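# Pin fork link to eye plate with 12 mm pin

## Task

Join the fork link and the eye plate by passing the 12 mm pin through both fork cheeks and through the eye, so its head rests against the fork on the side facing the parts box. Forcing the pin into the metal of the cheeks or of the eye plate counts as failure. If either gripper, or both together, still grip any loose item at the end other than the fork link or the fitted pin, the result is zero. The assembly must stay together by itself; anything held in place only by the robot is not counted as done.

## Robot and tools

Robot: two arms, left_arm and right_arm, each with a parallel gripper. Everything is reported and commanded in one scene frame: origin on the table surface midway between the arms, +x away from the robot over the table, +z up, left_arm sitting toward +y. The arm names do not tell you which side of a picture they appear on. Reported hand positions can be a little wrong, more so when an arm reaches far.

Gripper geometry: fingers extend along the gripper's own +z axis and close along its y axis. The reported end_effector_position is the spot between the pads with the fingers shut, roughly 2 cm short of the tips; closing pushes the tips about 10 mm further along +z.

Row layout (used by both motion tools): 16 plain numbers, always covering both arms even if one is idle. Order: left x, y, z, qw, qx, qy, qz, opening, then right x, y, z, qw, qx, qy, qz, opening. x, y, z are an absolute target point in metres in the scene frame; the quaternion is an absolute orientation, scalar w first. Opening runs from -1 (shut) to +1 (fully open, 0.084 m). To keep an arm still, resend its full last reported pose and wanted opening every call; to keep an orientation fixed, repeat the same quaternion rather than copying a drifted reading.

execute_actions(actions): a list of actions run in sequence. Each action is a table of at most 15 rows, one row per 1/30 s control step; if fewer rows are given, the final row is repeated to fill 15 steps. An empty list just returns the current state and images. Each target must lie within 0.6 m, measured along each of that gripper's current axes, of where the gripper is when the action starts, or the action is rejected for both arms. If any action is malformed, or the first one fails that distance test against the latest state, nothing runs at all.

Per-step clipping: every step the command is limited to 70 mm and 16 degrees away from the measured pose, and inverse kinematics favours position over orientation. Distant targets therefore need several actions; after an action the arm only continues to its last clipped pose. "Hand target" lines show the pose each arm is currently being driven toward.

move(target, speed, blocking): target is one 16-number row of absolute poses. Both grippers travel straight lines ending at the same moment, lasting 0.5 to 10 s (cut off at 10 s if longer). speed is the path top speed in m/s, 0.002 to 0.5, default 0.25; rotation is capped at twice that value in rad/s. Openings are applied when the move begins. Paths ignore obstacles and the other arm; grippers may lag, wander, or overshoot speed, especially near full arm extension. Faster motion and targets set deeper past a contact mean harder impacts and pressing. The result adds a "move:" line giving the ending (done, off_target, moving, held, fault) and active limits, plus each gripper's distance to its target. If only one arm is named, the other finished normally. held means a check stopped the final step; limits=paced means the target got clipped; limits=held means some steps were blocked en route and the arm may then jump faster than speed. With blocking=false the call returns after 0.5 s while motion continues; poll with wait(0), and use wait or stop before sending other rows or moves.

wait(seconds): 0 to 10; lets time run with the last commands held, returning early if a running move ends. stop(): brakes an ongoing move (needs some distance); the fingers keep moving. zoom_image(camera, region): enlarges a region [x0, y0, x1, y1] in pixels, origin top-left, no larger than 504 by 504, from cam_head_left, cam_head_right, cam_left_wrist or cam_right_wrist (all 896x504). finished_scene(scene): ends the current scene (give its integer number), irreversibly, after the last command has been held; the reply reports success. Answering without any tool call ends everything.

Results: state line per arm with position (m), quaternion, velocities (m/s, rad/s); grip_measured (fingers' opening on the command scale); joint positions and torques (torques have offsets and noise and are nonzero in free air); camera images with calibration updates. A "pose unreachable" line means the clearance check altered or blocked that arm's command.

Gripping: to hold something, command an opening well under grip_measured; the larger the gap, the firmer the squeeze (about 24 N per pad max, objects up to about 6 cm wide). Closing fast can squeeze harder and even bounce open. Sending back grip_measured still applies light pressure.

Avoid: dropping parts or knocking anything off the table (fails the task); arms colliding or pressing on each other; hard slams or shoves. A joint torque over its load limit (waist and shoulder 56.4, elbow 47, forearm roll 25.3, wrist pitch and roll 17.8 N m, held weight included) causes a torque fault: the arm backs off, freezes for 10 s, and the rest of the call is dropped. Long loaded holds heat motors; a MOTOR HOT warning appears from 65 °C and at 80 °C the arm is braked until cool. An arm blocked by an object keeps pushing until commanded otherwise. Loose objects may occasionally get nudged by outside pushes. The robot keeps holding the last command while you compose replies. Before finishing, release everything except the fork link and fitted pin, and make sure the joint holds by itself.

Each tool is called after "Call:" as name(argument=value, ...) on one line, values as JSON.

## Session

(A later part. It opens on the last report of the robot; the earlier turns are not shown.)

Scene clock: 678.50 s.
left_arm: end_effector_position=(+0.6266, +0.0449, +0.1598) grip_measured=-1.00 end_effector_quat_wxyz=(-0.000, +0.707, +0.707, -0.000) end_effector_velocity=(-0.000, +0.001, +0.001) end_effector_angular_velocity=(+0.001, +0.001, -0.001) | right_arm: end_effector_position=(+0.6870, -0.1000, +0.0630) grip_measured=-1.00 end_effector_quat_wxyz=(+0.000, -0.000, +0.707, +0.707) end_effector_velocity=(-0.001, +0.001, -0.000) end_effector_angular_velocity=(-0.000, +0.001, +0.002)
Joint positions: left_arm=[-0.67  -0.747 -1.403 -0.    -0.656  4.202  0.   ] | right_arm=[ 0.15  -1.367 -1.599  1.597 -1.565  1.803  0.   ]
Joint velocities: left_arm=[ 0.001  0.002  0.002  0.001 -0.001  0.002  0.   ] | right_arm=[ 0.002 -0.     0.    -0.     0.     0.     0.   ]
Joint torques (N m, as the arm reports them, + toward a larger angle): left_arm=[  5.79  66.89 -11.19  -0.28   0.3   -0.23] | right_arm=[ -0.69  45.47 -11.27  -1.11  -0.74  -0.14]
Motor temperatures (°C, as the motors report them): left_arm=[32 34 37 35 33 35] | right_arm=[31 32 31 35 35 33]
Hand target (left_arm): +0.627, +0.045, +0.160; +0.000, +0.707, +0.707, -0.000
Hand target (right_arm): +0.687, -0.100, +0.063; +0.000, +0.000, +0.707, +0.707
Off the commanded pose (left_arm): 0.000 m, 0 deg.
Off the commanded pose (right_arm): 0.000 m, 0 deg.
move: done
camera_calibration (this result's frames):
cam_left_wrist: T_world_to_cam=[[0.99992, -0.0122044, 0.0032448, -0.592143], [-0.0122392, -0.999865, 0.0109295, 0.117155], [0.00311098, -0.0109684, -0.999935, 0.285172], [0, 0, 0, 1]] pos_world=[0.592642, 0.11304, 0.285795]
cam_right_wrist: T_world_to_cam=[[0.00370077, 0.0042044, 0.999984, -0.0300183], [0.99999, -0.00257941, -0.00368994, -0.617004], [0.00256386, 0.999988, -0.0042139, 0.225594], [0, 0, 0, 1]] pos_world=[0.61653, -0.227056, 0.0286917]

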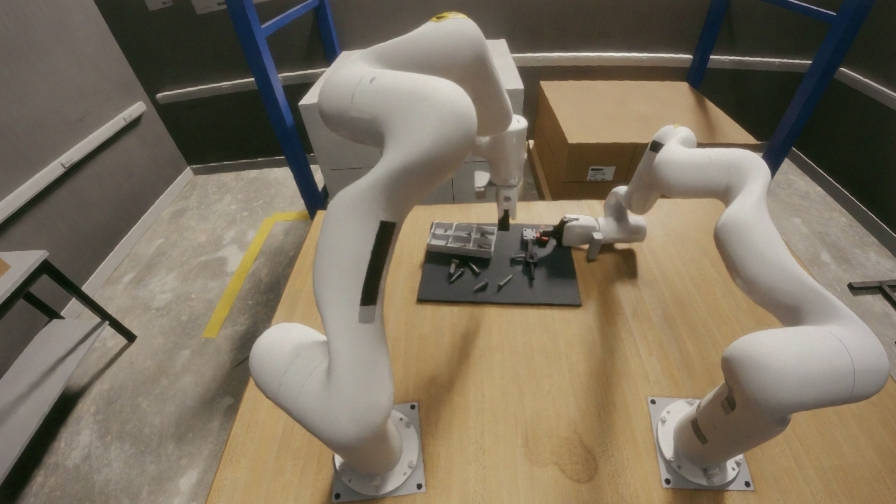

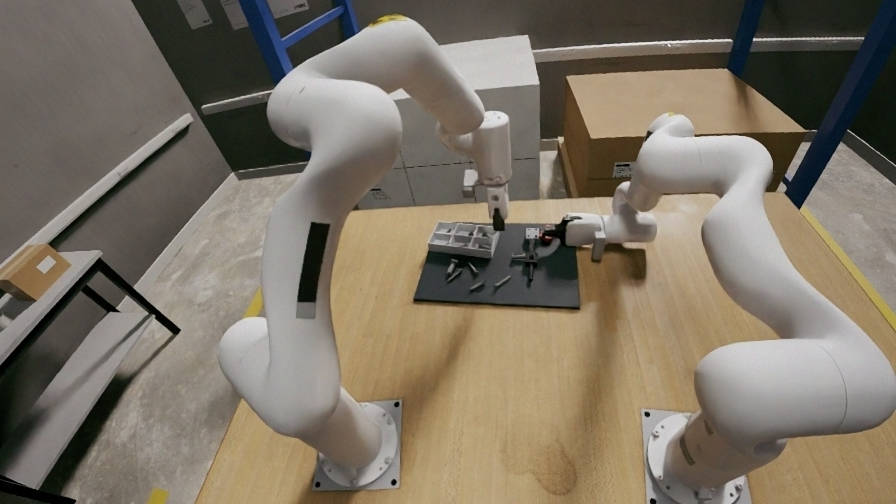

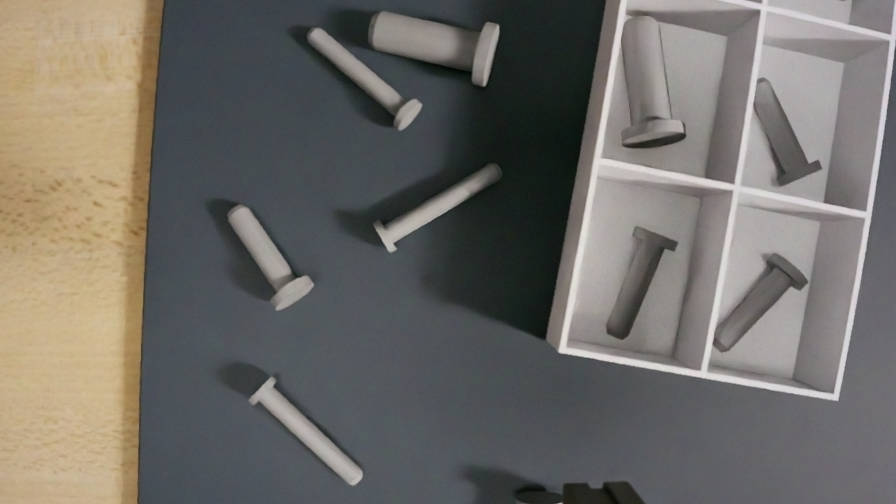

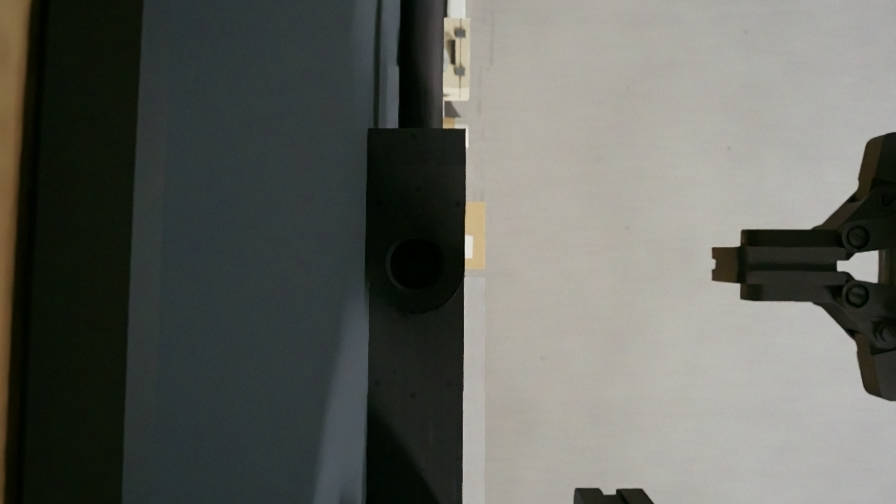

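Call:
move(target=[0.6276,-0.004,0.08,0.022,0.7065,0.7065,-0.022,-0.2,0.687,-0.08,0.063,0,0,0.707,0.707,-1], speed=0.08)

Call:
move(target=[0.6276,-0.004,0.0395,0.022,0.7065,0.7065,-0.022,-0.2,0.687,-0.08,0.063,0,0,0.707,0.707,-1], speed=0.03)

Call:
move(target=[0.6276,-0.004,0.0395,0.022,0.7065,0.7065,-0.022,-1,0.687,-0.08,0.063,0,0,0.707,0.707,-1])

Call:
move(target=[0.6276,0.006,0.040,0.022,0.7065,0.7065,-0.022,-1,0.687,-0.08,0.063,0,0,0.707,0.707,-1], speed=0.006)

Call:
zoom_image(camera="cam_right_wrist", region=[350,200,490,330])

Scene clock: 684.43 s.
left_arm: end_effector_position=(+0.6280, -0.0039, +0.0804) grip_measured=-0.22 end_effector_quat_wxyz=(+0.022, +0.707, +0.707, -0.022) end_effector_velocity=(-0.000, -0.001, -0.003) end_effector_angular_velocity=(-0.001, +0.002, +0.000) | right_arm: end_effector_position=(+0.6870, -0.0801, +0.0630) grip_measured=-1.00 end_effector_quat_wxyz=(+0.000, +0.000, +0.707, +0.707) end_effector_velocity=(-0.000, +0.001, -0.000) end_effector_angular_velocity=(+0.000, +0.001, -0.000)
Joint positions: left_arm=[-0.713 -0.908 -1.472 -0.104 -0.534  4.247  0.035] | right_arm=[ 0.182 -1.368 -1.603  1.628 -1.557  1.805  0.   ]
Joint velocities: left_arm=[-0.001 -0.005 -0.003 -0.004  0.002  0.002 -0.   ] | right_arm=[0.001 0.    0.    0.001 0.    0.    0.   ]
Joint torques (N m, as the arm reports them, + toward a larger angle): left_arm=[  6.56  70.21 -10.21  -0.55   0.34  -0.14] | right_arm=[-2.01 44.71 -9.8  -0.43 -0.78  0.05]
Motor temperatures (°C, as the motors report them): left_arm=[32 34 37 35 33 35] | right_arm=[31 32 31 35 35 33]
Hand target (left_arm): +0.628, -0.004, +0.080; +0.022, +0.707, +0.707, -0.022
Hand target (right_arm): +0.687, -0.080, +0.063; -0.000, +0.000, +0.707, +0.707
Off the commanded pose (left_arm): 0.001 m, 0 deg.
Off the commanded pose (right_arm): 0.000 m, 0 deg.
move: done
camera_calibration (this result's frames):
cam_left_wrist: T_world_to_cam=[[0.999922, -0.0117572, 0.00421596, -0.593896], [-0.0120335, -0.997263, 0.0729485, 0.0641202], [0.00334675, -0.0729935, -0.997327, 0.204692], [0, 0, 0, 1]] pos_world=[0.593936, 0.0719034, 0.201971]
cam_right_wrist: T_world_to_cam=[[0.00370711, 0.00435906, 0.999984, -0.0300523], [0.99999, -0.00260807, -0.00369576, -0.616972], [0.00259192, 0.999987, -0.00436868, 0.205692], [0, 0, 0, 1]] pos_world=[0.616544, -0.207168, 0.0286702]

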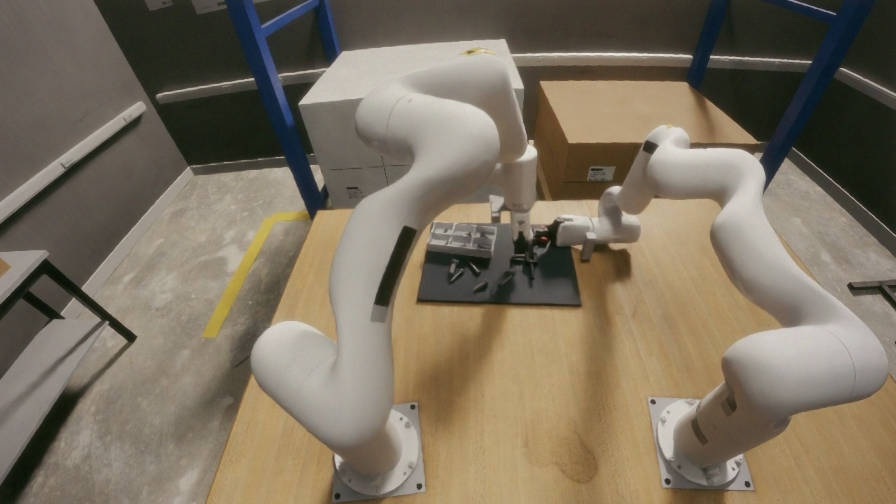

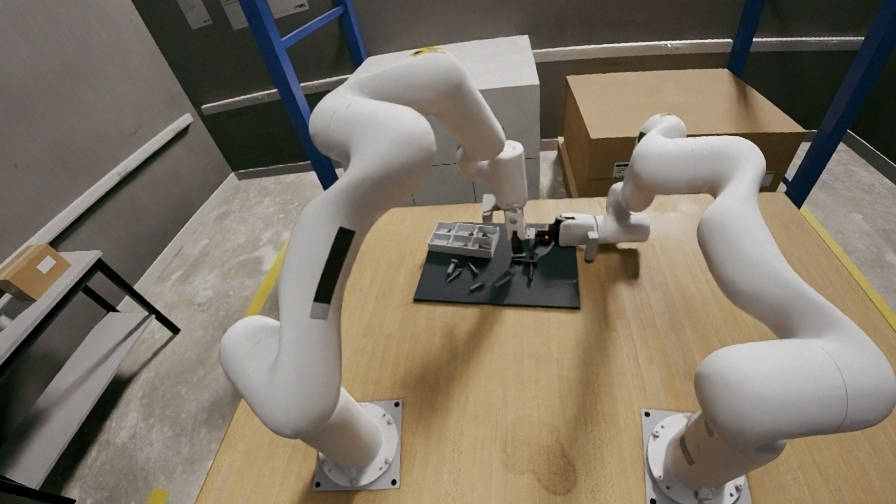

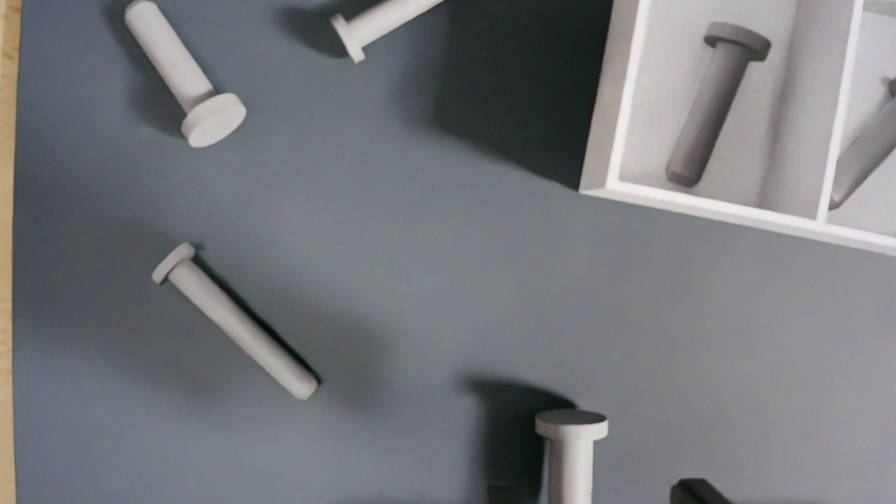

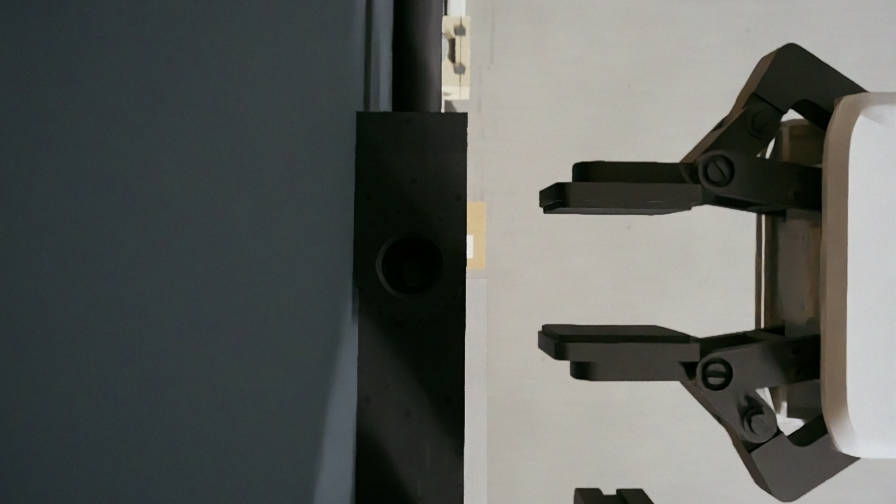

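Scene clock: 686.13 s.
left_arm: end_effector_position=(+0.6277, -0.0040, +0.0397) grip_measured=-0.22 end_effector_quat_wxyz=(+0.022, +0.707, +0.707, -0.022) end_effector_velocity=(+0.001, -0.001, -0.001) end_effector_angular_velocity=(-0.001, -0.002, -0.001) | right_arm: end_effector_position=(+0.6870, -0.0800, +0.0630) grip_measured=-1.00 end_effector_quat_wxyz=(-0.000, -0.000, +0.707, +0.707) end_effector_velocity=(+0.001, +0.000, +0.001) end_effector_angular_velocity=(+0.001, -0.001, -0.002)
Joint positions: left_arm=[-0.713 -0.976 -1.486 -0.115 -0.479  4.259  0.035] | right_arm=[ 0.182 -1.368 -1.603  1.628 -1.557  1.805  0.   ]
Joint velocities: left_arm=[-0.001 -0.002 -0.001  0.     0.003  0.001  0.   ] | right_arm=[-0.     0.001 -0.     0.002  0.     0.     0.   ]
Joint torques (N m, as the arm reports them, + toward a larger angle): left_arm=[  7.11  71.94 -10.06  -0.61   0.27  -0.27] | right_arm=[  0.64  45.87 -10.28  -1.46  -0.98  -0.03]
Motor temperatures (°C, as the motors report them): left_arm=[32 34 37 35 33 35] | right_arm=[31 32 31 35 35 33]
Hand target (left_arm): +0.628, -0.004, +0.040; +0.022, +0.707, +0.707, -0.022
Hand target (right_arm): +0.687, -0.080, +0.063; -0.000, -0.000, +0.707, +0.707
Off the commanded pose (left_arm): 0.000 m, 0 deg.
Off the commanded pose (right_arm): 0.000 m, 0 deg.
move: done
camera_calibration (this result's frames):
cam_left_wrist: T_world_to_cam=[[0.999921, -0.0118186, 0.00425092, -0.593462], [-0.0120978, -0.997252, 0.0730862, 0.0670106], [0.00337546, -0.0731319, -0.997317, 0.164104], [0, 0, 0, 1]] pos_world=[0.593672, 0.0718138, 0.161289]
cam_right_wrist: T_world_to_cam=[[0.003701, 0.00420735, 0.999984, -0.0301016], [0.99999, -0.00257912, -0.00369017, -0.616953], [0.00256355, 0.999988, -0.00421685, 0.205596], [0, 0, 0, 1]] pos_world=[0.616531, -0.207058, 0.0286915]

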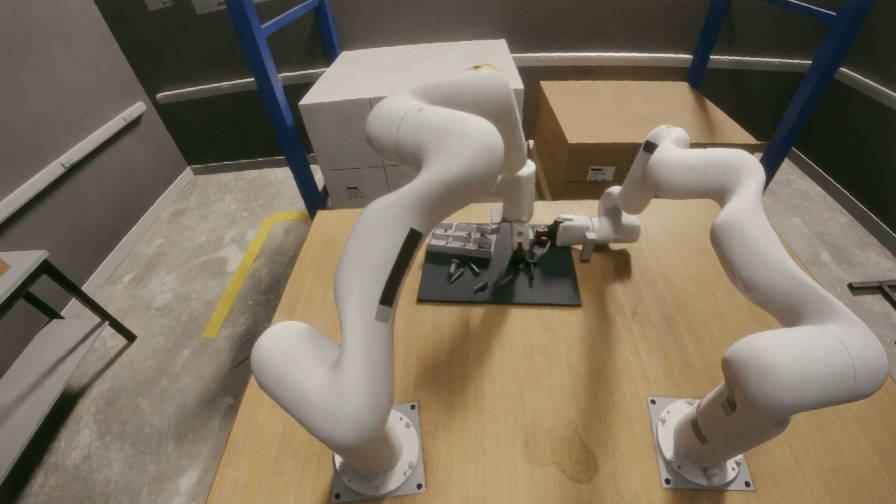

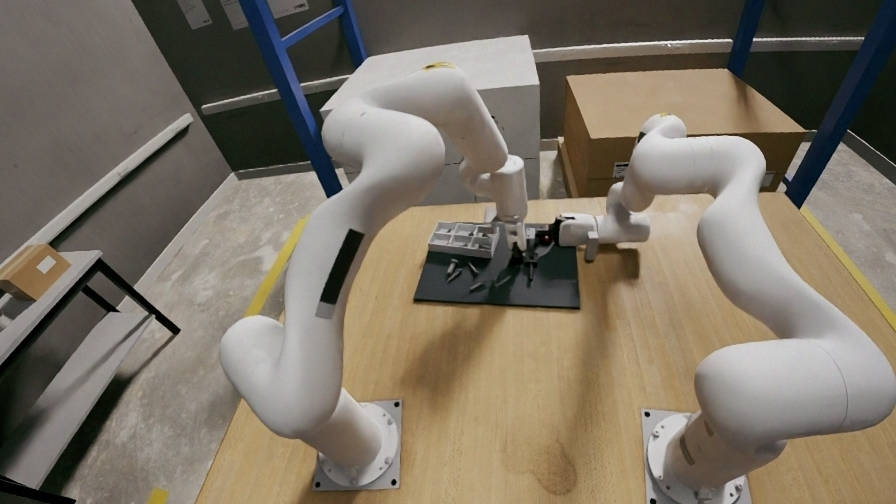

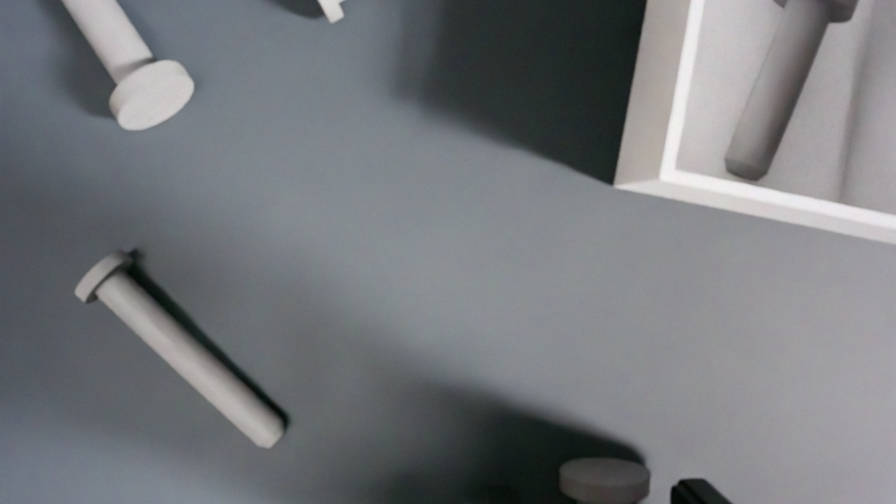

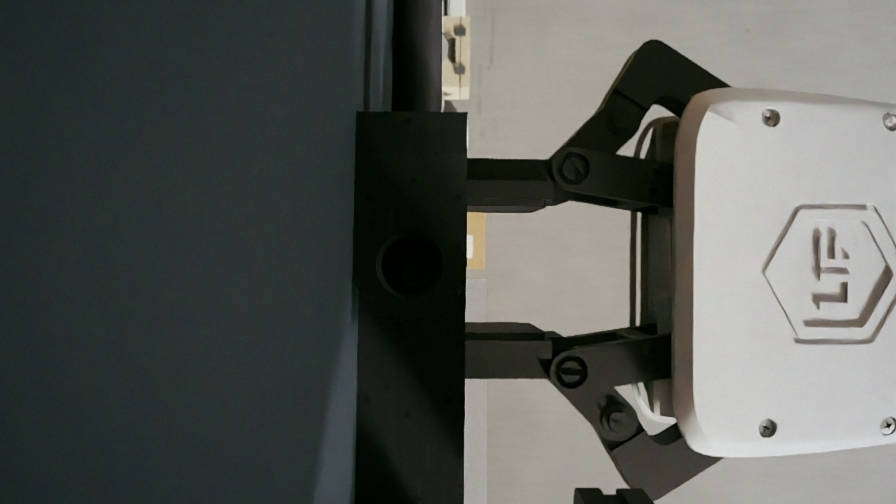

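Scene clock: 686.83 s.
left_arm: end_effector_position=(+0.6278, -0.0042, +0.0397) grip_measured=-0.74 end_effector_quat_wxyz=(+0.022, +0.707, +0.707, -0.022) end_effector_velocity=(-0.001, +0.000, -0.001) end_effector_angular_velocity=(+0.001, +0.002, +0.001) | right_arm: end_effector_position=(+0.6870, -0.0800, +0.0630) grip_measured=-1.00 end_effector_quat_wxyz=(+0.000, +0.000, +0.707, +0.707) end_effector_velocity=(+0.001, -0.001, +0.001) end_effector_angular_velocity=(-0.000, -0.002, -0.001)
Joint positions: left_arm=[-0.714 -0.976 -1.486 -0.115 -0.479  4.259  0.011] | right_arm=[ 0.182 -1.368 -1.603  1.628 -1.557  1.805  0.   ]
Joint velocities: left_arm=[ 0.    -0.001  0.    -0.001 -0.001  0.     0.   ] | right_arm=[-0.001  0.    -0.001 -0.     0.    -0.     0.   ]
Joint torques (N m, as the arm reports them, + toward a larger angle): left_arm=[ 9.57 67.8  -7.24  0.26 -0.43  0.01] | right_arm=[ -0.07  46.14 -10.72  -1.22  -0.89  -0.01]
Motor temperatures (°C, as the motors report them): left_arm=[32 34 37 35 33 35] | right_arm=[31 32 31 35 35 33]
Hand target (left_arm): +0.628, -0.004, +0.040; +0.022, +0.707, +0.707, -0.022
Hand target (right_arm): +0.687, -0.080, +0.063; -0.000, -0.000, +0.707, +0.707
Off the commanded pose (left_arm): 0.000 m, 0 deg.
Off the commanded pose (right_arm): 0.000 m, 0 deg.
move: done
camera_calibration (this result's frames):
cam_left_wrist: T_world_to_cam=[[0.999919, -0.0118347, 0.00478157, -0.593606], [-0.0121544, -0.997219, 0.0735295, 0.066878], [0.00389807, -0.0735817, -0.997282, 0.163733], [0, 0, 0, 1]] pos_world=[0.593732, 0.0717146, 0.161209]
cam_right_wrist: T_world_to_cam=[[0.00370072, 0.00420599, 0.999984, -0.0301019], [0.99999, -0.00257958, -0.00368989, -0.616953], [0.00256402, 0.999988, -0.00421549, 0.205595], [0, 0, 0, 1]] pos_world=[0.616531, -0.207057, 0.0286916]

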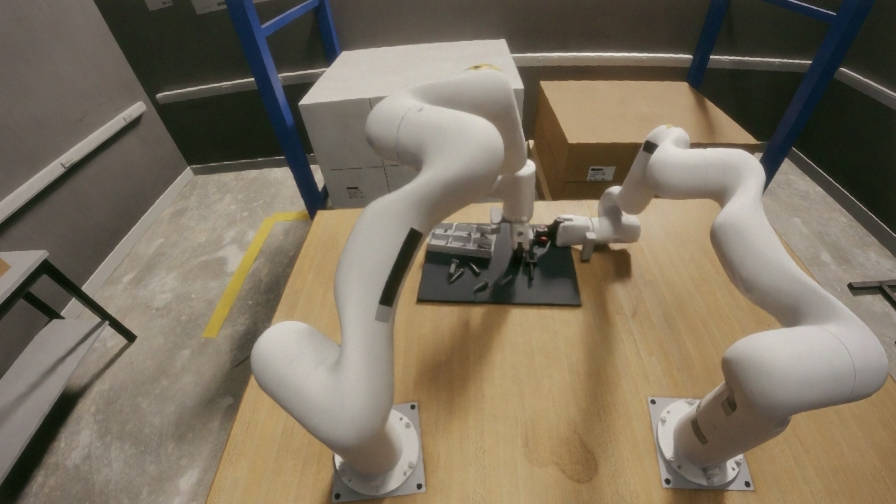

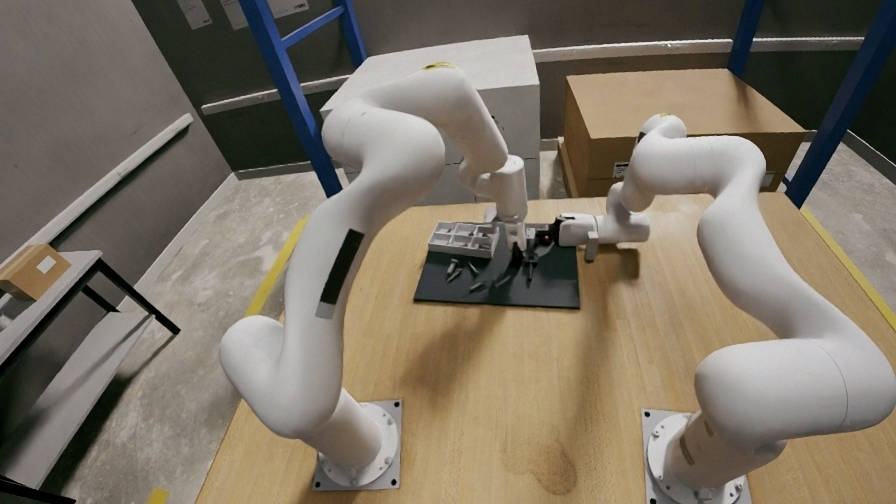

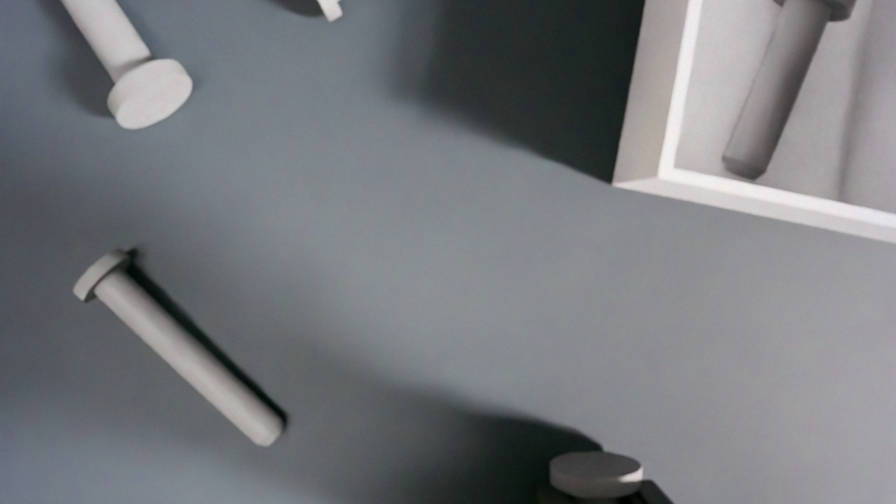

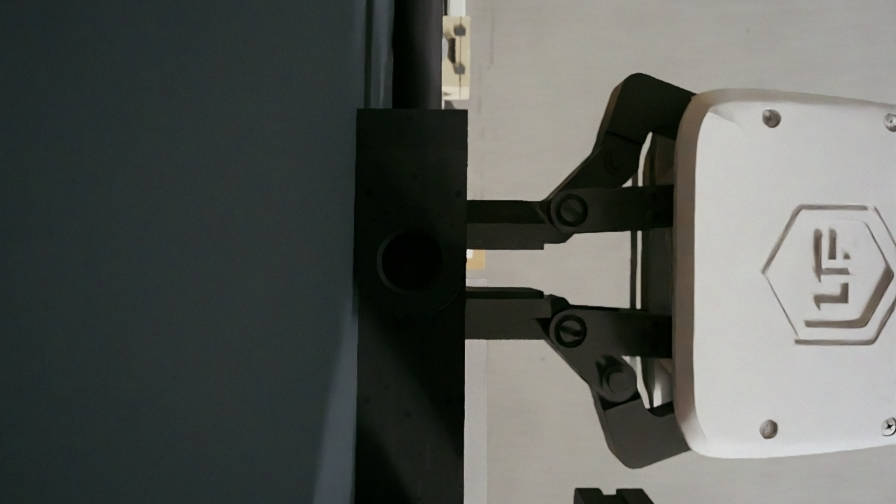

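Scene clock: 688.77 s.
left_arm: end_effector_position=(+0.6276, +0.0059, +0.0400) grip_measured=-0.74 end_effector_quat_wxyz=(+0.022, +0.707, +0.707, -0.022) end_effector_velocity=(-0.000, +0.000, +0.000) end_effector_angular_velocity=(-0.000, -0.000, -0.001) | right_arm: end_effector_position=(+0.6870, -0.0800, +0.0630) grip_measured=-1.00 end_effector_quat_wxyz=(-0.000, -0.000, +0.707, +0.707) end_effector_velocity=(+0.000, -0.001, -0.000) end_effector_angular_velocity=(+0.000, +0.001, -0.002)
Joint positions: left_arm=[-0.701 -0.965 -1.465 -0.118 -0.471  4.275  0.011] | right_arm=[ 0.182 -1.368 -1.603  1.628 -1.557  1.805  0.   ]
Joint velocities: left_arm=[ 0.     0.001  0.002 -0.001  0.001  0.002 -0.   ] | right_arm=[-0.002 -0.001 -0.     0.001 -0.     0.001  0.   ]
Joint torques (N m, as the arm reports them, + toward a larger angle): left_arm=[ 6.48 71.04 -9.53 -0.41  0.29 -0.3 ] | right_arm=[ -2.77  44.59 -11.79   0.02  -0.74  -0.38]
Motor temperatures (°C, as the motors report them): left_arm=[32 34 37 35 33 35] | right_arm=[31 32 31 35 35 33]
Hand target (left_arm): +0.628, +0.006, +0.040; +0.022, +0.707, +0.707, -0.022
Hand target (right_arm): +0.687, -0.080, +0.063; -0.000, -0.000, +0.707, +0.707
Off the commanded pose (left_arm): 0.000 m, 0 deg.
Off the commanded pose (right_arm): 0.000 m, 0 deg.
move: done
camera_calibration (this result's frames):
cam_left_wrist: T_world_to_cam=[[0.999921, -0.0118602, 0.0040976, -0.593199], [-0.0121281, -0.997251, 0.0730926, 0.07693], [0.00321944, -0.0731365, -0.997317, 0.165164], [0, 0, 0, 1]] pos_world=[0.593554, 0.0817626, 0.161528]
cam_right_wrist: T_world_to_cam=[[0.00370084, 0.00420583, 0.999984, -0.030102], [0.99999, -0.00257934, -0.00369001, -0.616953], [0.00256378, 0.999988, -0.00421534, 0.205595], [0, 0, 0, 1]] pos_world=[0.616531, -0.207057, 0.0286916]

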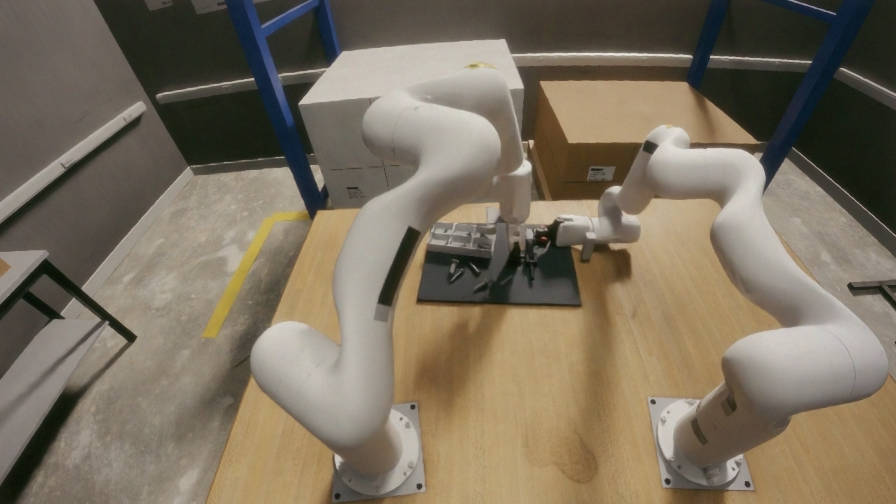

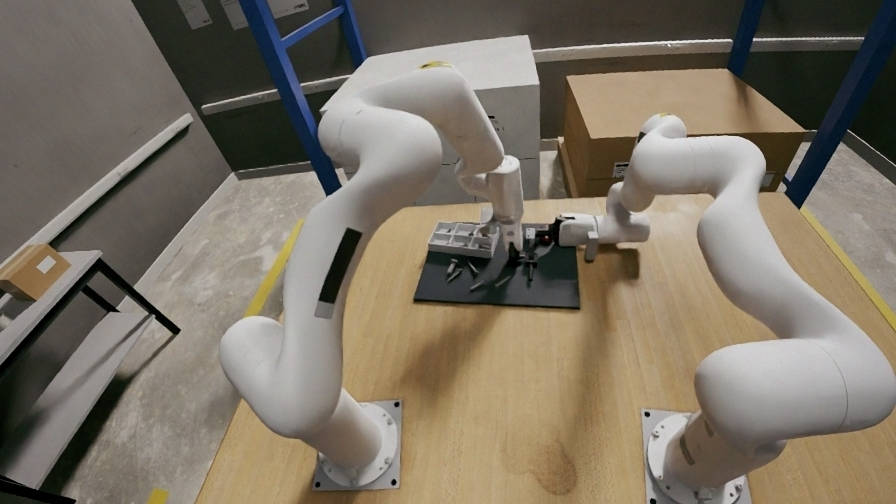

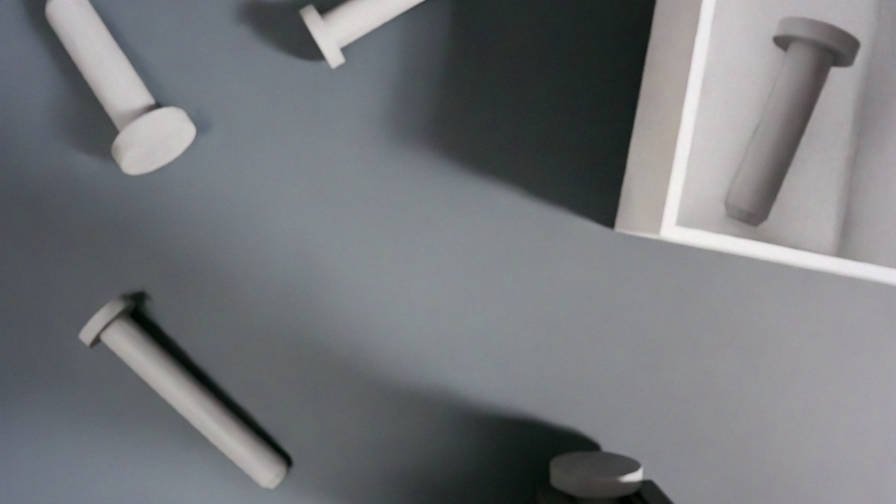

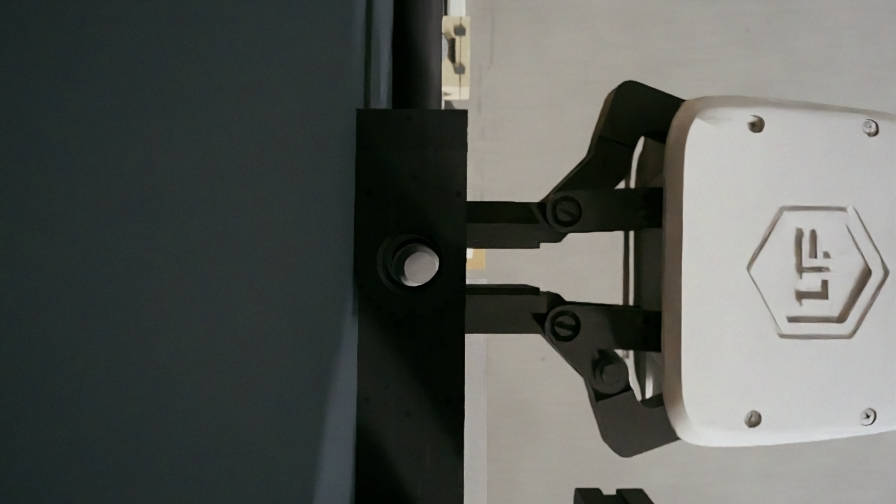

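Region (350, 200, 490, 330) of cam_right_wrist's 896x504 image, scaled by 3.600, with more detail than that image has; it fills the top 468 rows of this view, and the rest is white.

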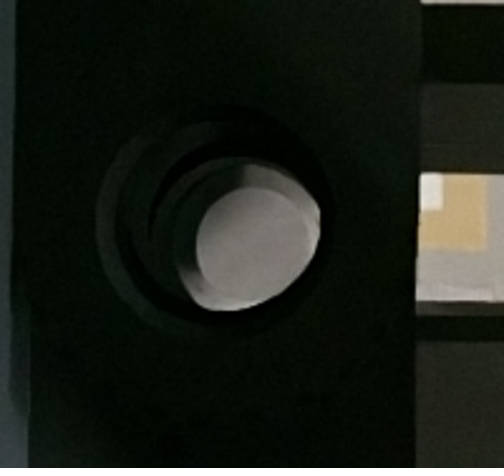

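Call:
move(target=[0.627,0.006,0.039,0.018,0.707,0.707,-0.018,-1,0.687,-0.08,0.063,0,0,0.707,0.707,-1], speed=0.005)

Call:
zoom_image(camera="cam_right_wrist", region=[350,200,490,330])

Scene clock: 694.53 s.
left_arm: end_effector_position=(+0.6271, +0.0059, +0.0391) grip_measured=-0.74 end_effector_quat_wxyz=(+0.018, +0.707, +0.707, -0.018) end_effector_velocity=(-0.000, +0.000, +0.000) end_effector_angular_velocity=(+0.002, +0.001, +0.001) | right_arm: end_effector_position=(+0.6870, -0.0800, +0.0630) grip_measured=-1.00 end_effector_quat_wxyz=(+0.000, -0.000, +0.707, +0.707) end_effector_velocity=(+0.000, +0.001, +0.001) end_effector_angular_velocity=(+0.000, -0.001, +0.002)
Joint positions: left_arm=[-0.705 -0.968 -1.469 -0.095 -0.476  4.251  0.011] | right_arm=[ 0.182 -1.368 -1.603  1.628 -1.557  1.805  0.   ]
Joint velocities: left_arm=[-0.    -0.    -0.001  0.004 -0.002 -0.004  0.   ] | right_arm=[ 0.002  0.    -0.002 -0.    -0.     0.001  0.   ]
Joint torques (N m, as the arm reports them, + toward a larger angle): left_arm=[ 7.29 67.47 -8.24 -0.37  0.02 -0.3 ] | right_arm=[  1.73  44.12 -10.41  -0.84  -0.57  -0.01]
Motor temperatures (°C, as the motors report them): left_arm=[32 34 37 35 33 35] | right_arm=[31 32 31 35 35 33]
Hand target (left_arm): +0.627, +0.006, +0.039; +0.018, +0.707, +0.707, -0.018
Hand target (right_arm): +0.687, -0.080, +0.063; -0.000, +0.000, +0.707, +0.707
Off the commanded pose (left_arm): 0.000 m, 0 deg.
Off the commanded pose (right_arm): 0.000 m, 0 deg.
move: done
camera_calibration (this result's frames):
cam_left_wrist: T_world_to_cam=[[0.999919, -0.0119433, 0.00431323, -0.592762], [-0.0121885, -0.997991, 0.0621684, 0.0774696], [0.00356207, -0.0622159, -0.998056, 0.164063], [0, 0, 0, 1]] pos_world=[0.593074, 0.0804417, 0.161485]
cam_right_wrist: T_world_to_cam=[[0.00370069, 0.00420591, 0.999984, -0.0301019], [0.99999, -0.00257949, -0.00368986, -0.616953], [0.00256393, 0.999988, -0.00421541, 0.205595], [0, 0, 0, 1]] pos_world=[0.616531, -0.207057, 0.0286916]

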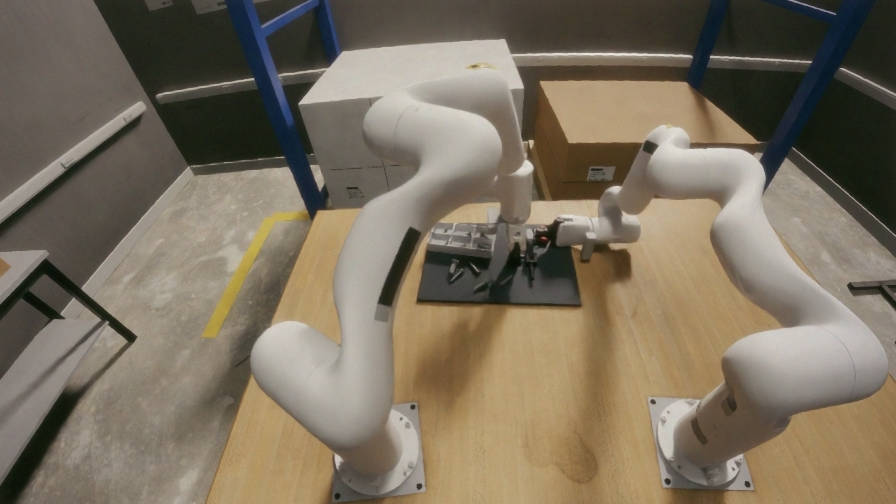

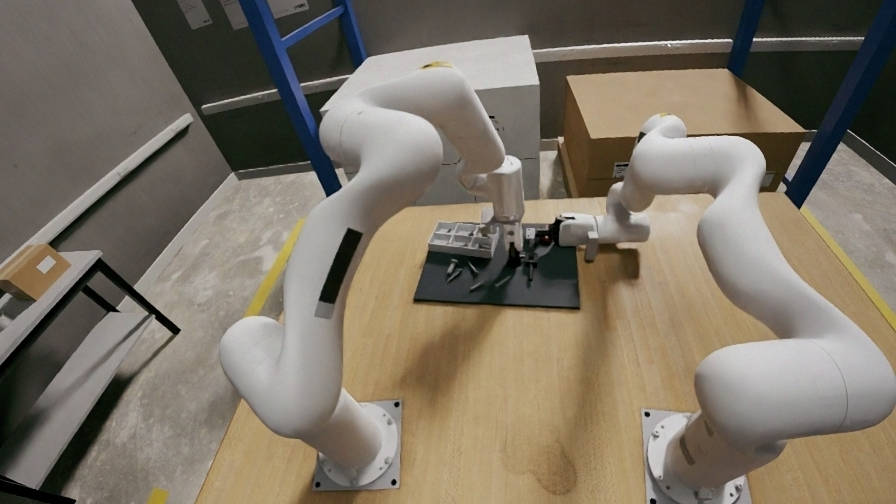

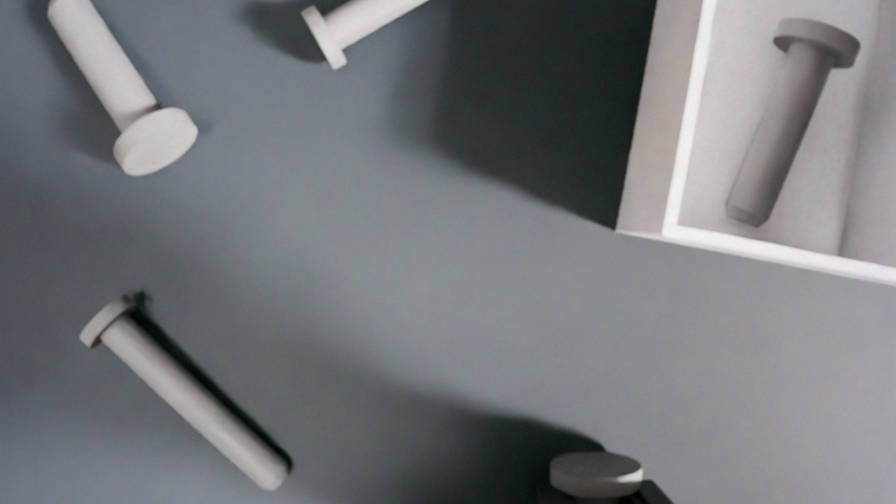

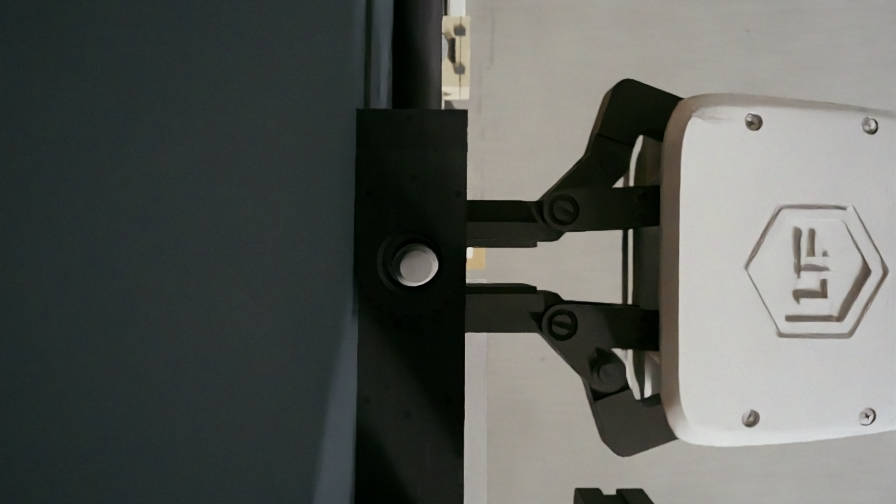

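Region (350, 200, 490, 330) of cam_right_wrist's 896x504 image, scaled by 3.600, with more detail than that image has; it fills the top 468 rows of this view, and the rest is white.

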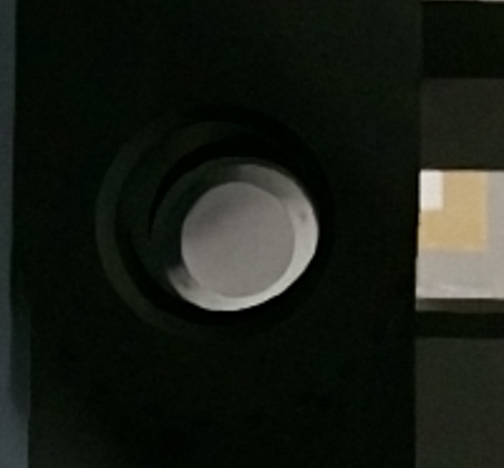

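Tip looks centred. Advance.

Call:
move(target=[0.627,-0.008,0.039,0.018,0.707,0.707,-0.018,-1,0.687,-0.08,0.063,0,0,0.707,0.707,-1], speed=0.003)

Call:
zoom_image(camera="cam_right_wrist", region=[350,200,490,330])

Scene clock: 701.53 s.
left_arm: end_effector_position=(+0.6271, -0.0077, +0.0390) grip_measured=-0.74 end_effector_quat_wxyz=(+0.018, +0.707, +0.707, -0.018) end_effector_velocity=(-0.000, +0.001, -0.001) end_effector_angular_velocity=(+0.001, +0.002, +0.002) | right_arm: end_effector_position=(+0.6870, -0.0800, +0.0630) grip_measured=-1.00 end_effector_quat_wxyz=(-0.000, +0.000, +0.707, +0.707) end_effector_velocity=(+0.000, +0.000, +0.000) end_effector_angular_velocity=(+0.000, -0.001, -0.000)
Joint positions: left_arm=[-0.722 -0.983 -1.497 -0.092 -0.489  4.23   0.011] | right_arm=[ 0.182 -1.368 -1.603  1.628 -1.557  1.805  0.   ]
Joint velocities: left_arm=[ 0.001 -0.001 -0.001 -0.    -0.002 -0.001 -0.   ] | right_arm=[ 0.     0.001 -0.001  0.001  0.     0.     0.   ]
Joint torques (N m, as the arm reports them, + toward a larger angle): left_arm=[-17.79  70.6  -10.06  -4.97   0.44  -0.14] | right_arm=[ -0.57  46.9  -11.1   -1.31  -0.91  -0.08]
Motor temperatures (°C, as the motors report them): left_arm=[32 34 37 35 33 35] | right_arm=[31 32 31 35 35 33]
Hand target (left_arm): +0.627, -0.008, +0.039; +0.018, +0.707, +0.707, -0.018
Hand target (right_arm): +0.687, -0.080, +0.063; -0.000, -0.000, +0.707, +0.707
Off the commanded pose (left_arm): 0.000 m, 0 deg.
Off the commanded pose (right_arm): 0.000 m, 0 deg.
move: done
camera_calibration (this result's frames):
cam_left_wrist: T_world_to_cam=[[0.999924, -0.011742, 0.00368546, -0.592851], [-0.0119469, -0.998028, 0.0616296, 0.063746], [0.00295453, -0.0616689, -0.998092, 0.163446], [0, 0, 0, 1]] pos_world=[0.593084, 0.0667386, 0.161391]
cam_right_wrist: T_world_to_cam=[[0.00370097, 0.00420567, 0.999984, -0.0301021], [0.99999, -0.00257939, -0.00369014, -0.616953], [0.00256383, 0.999988, -0.00421517, 0.205595], [0, 0, 0, 1]] pos_world=[0.616531, -0.207057, 0.0286916]

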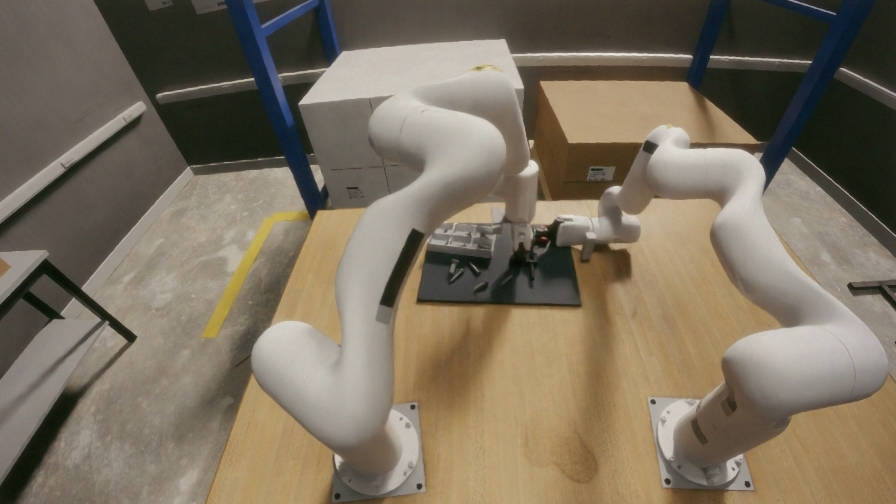

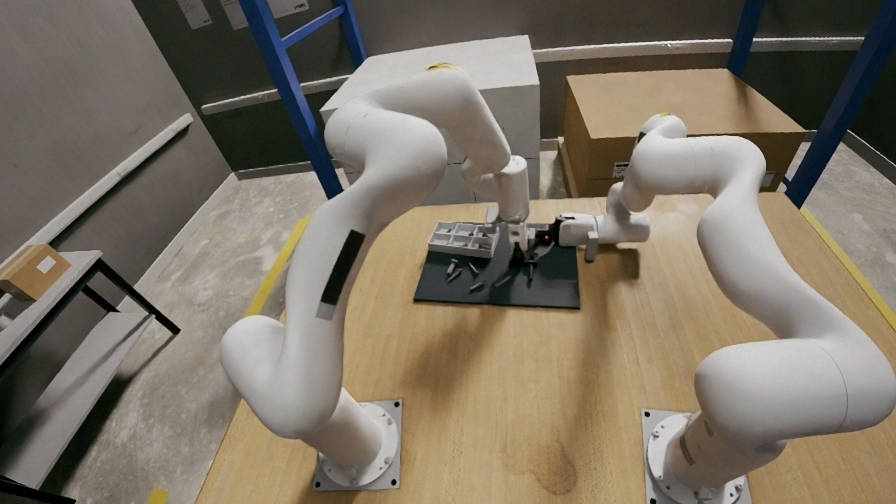

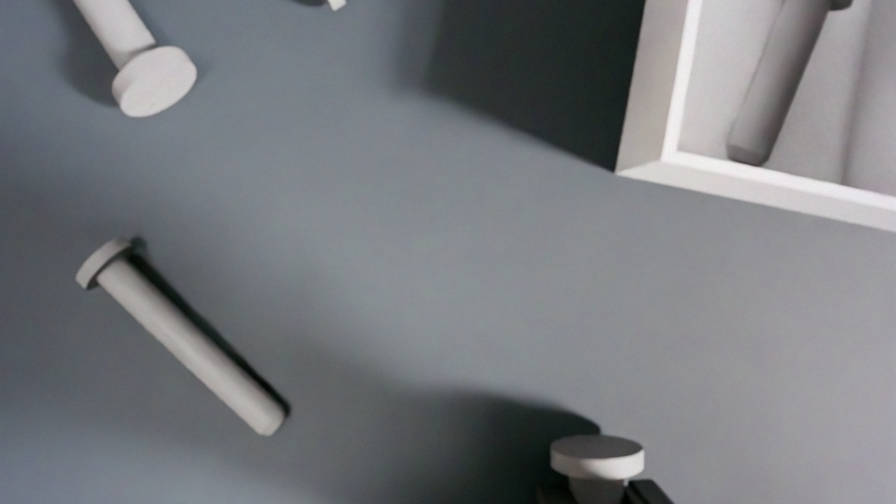

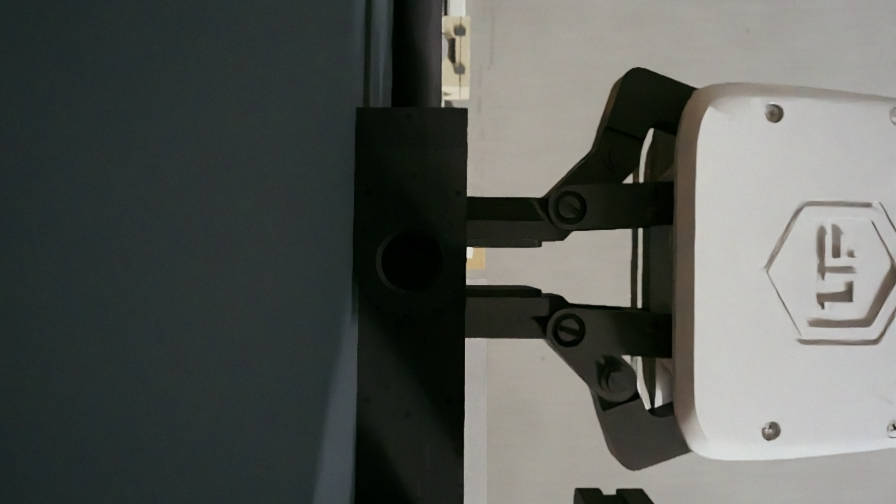

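Region (350, 200, 490, 330) of cam_right_wrist's 896x504 image, scaled by 3.600, with more detail than that image has; it fills the top 468 rows of this view, and the rest is white.

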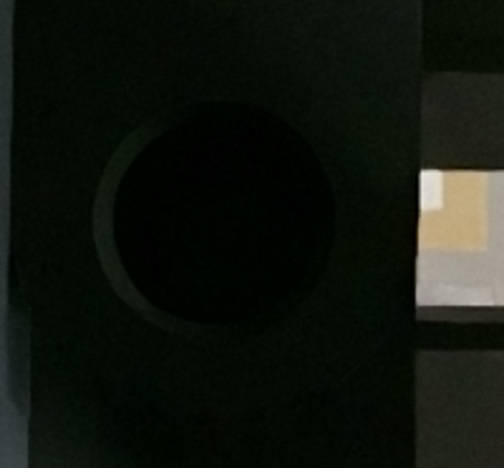

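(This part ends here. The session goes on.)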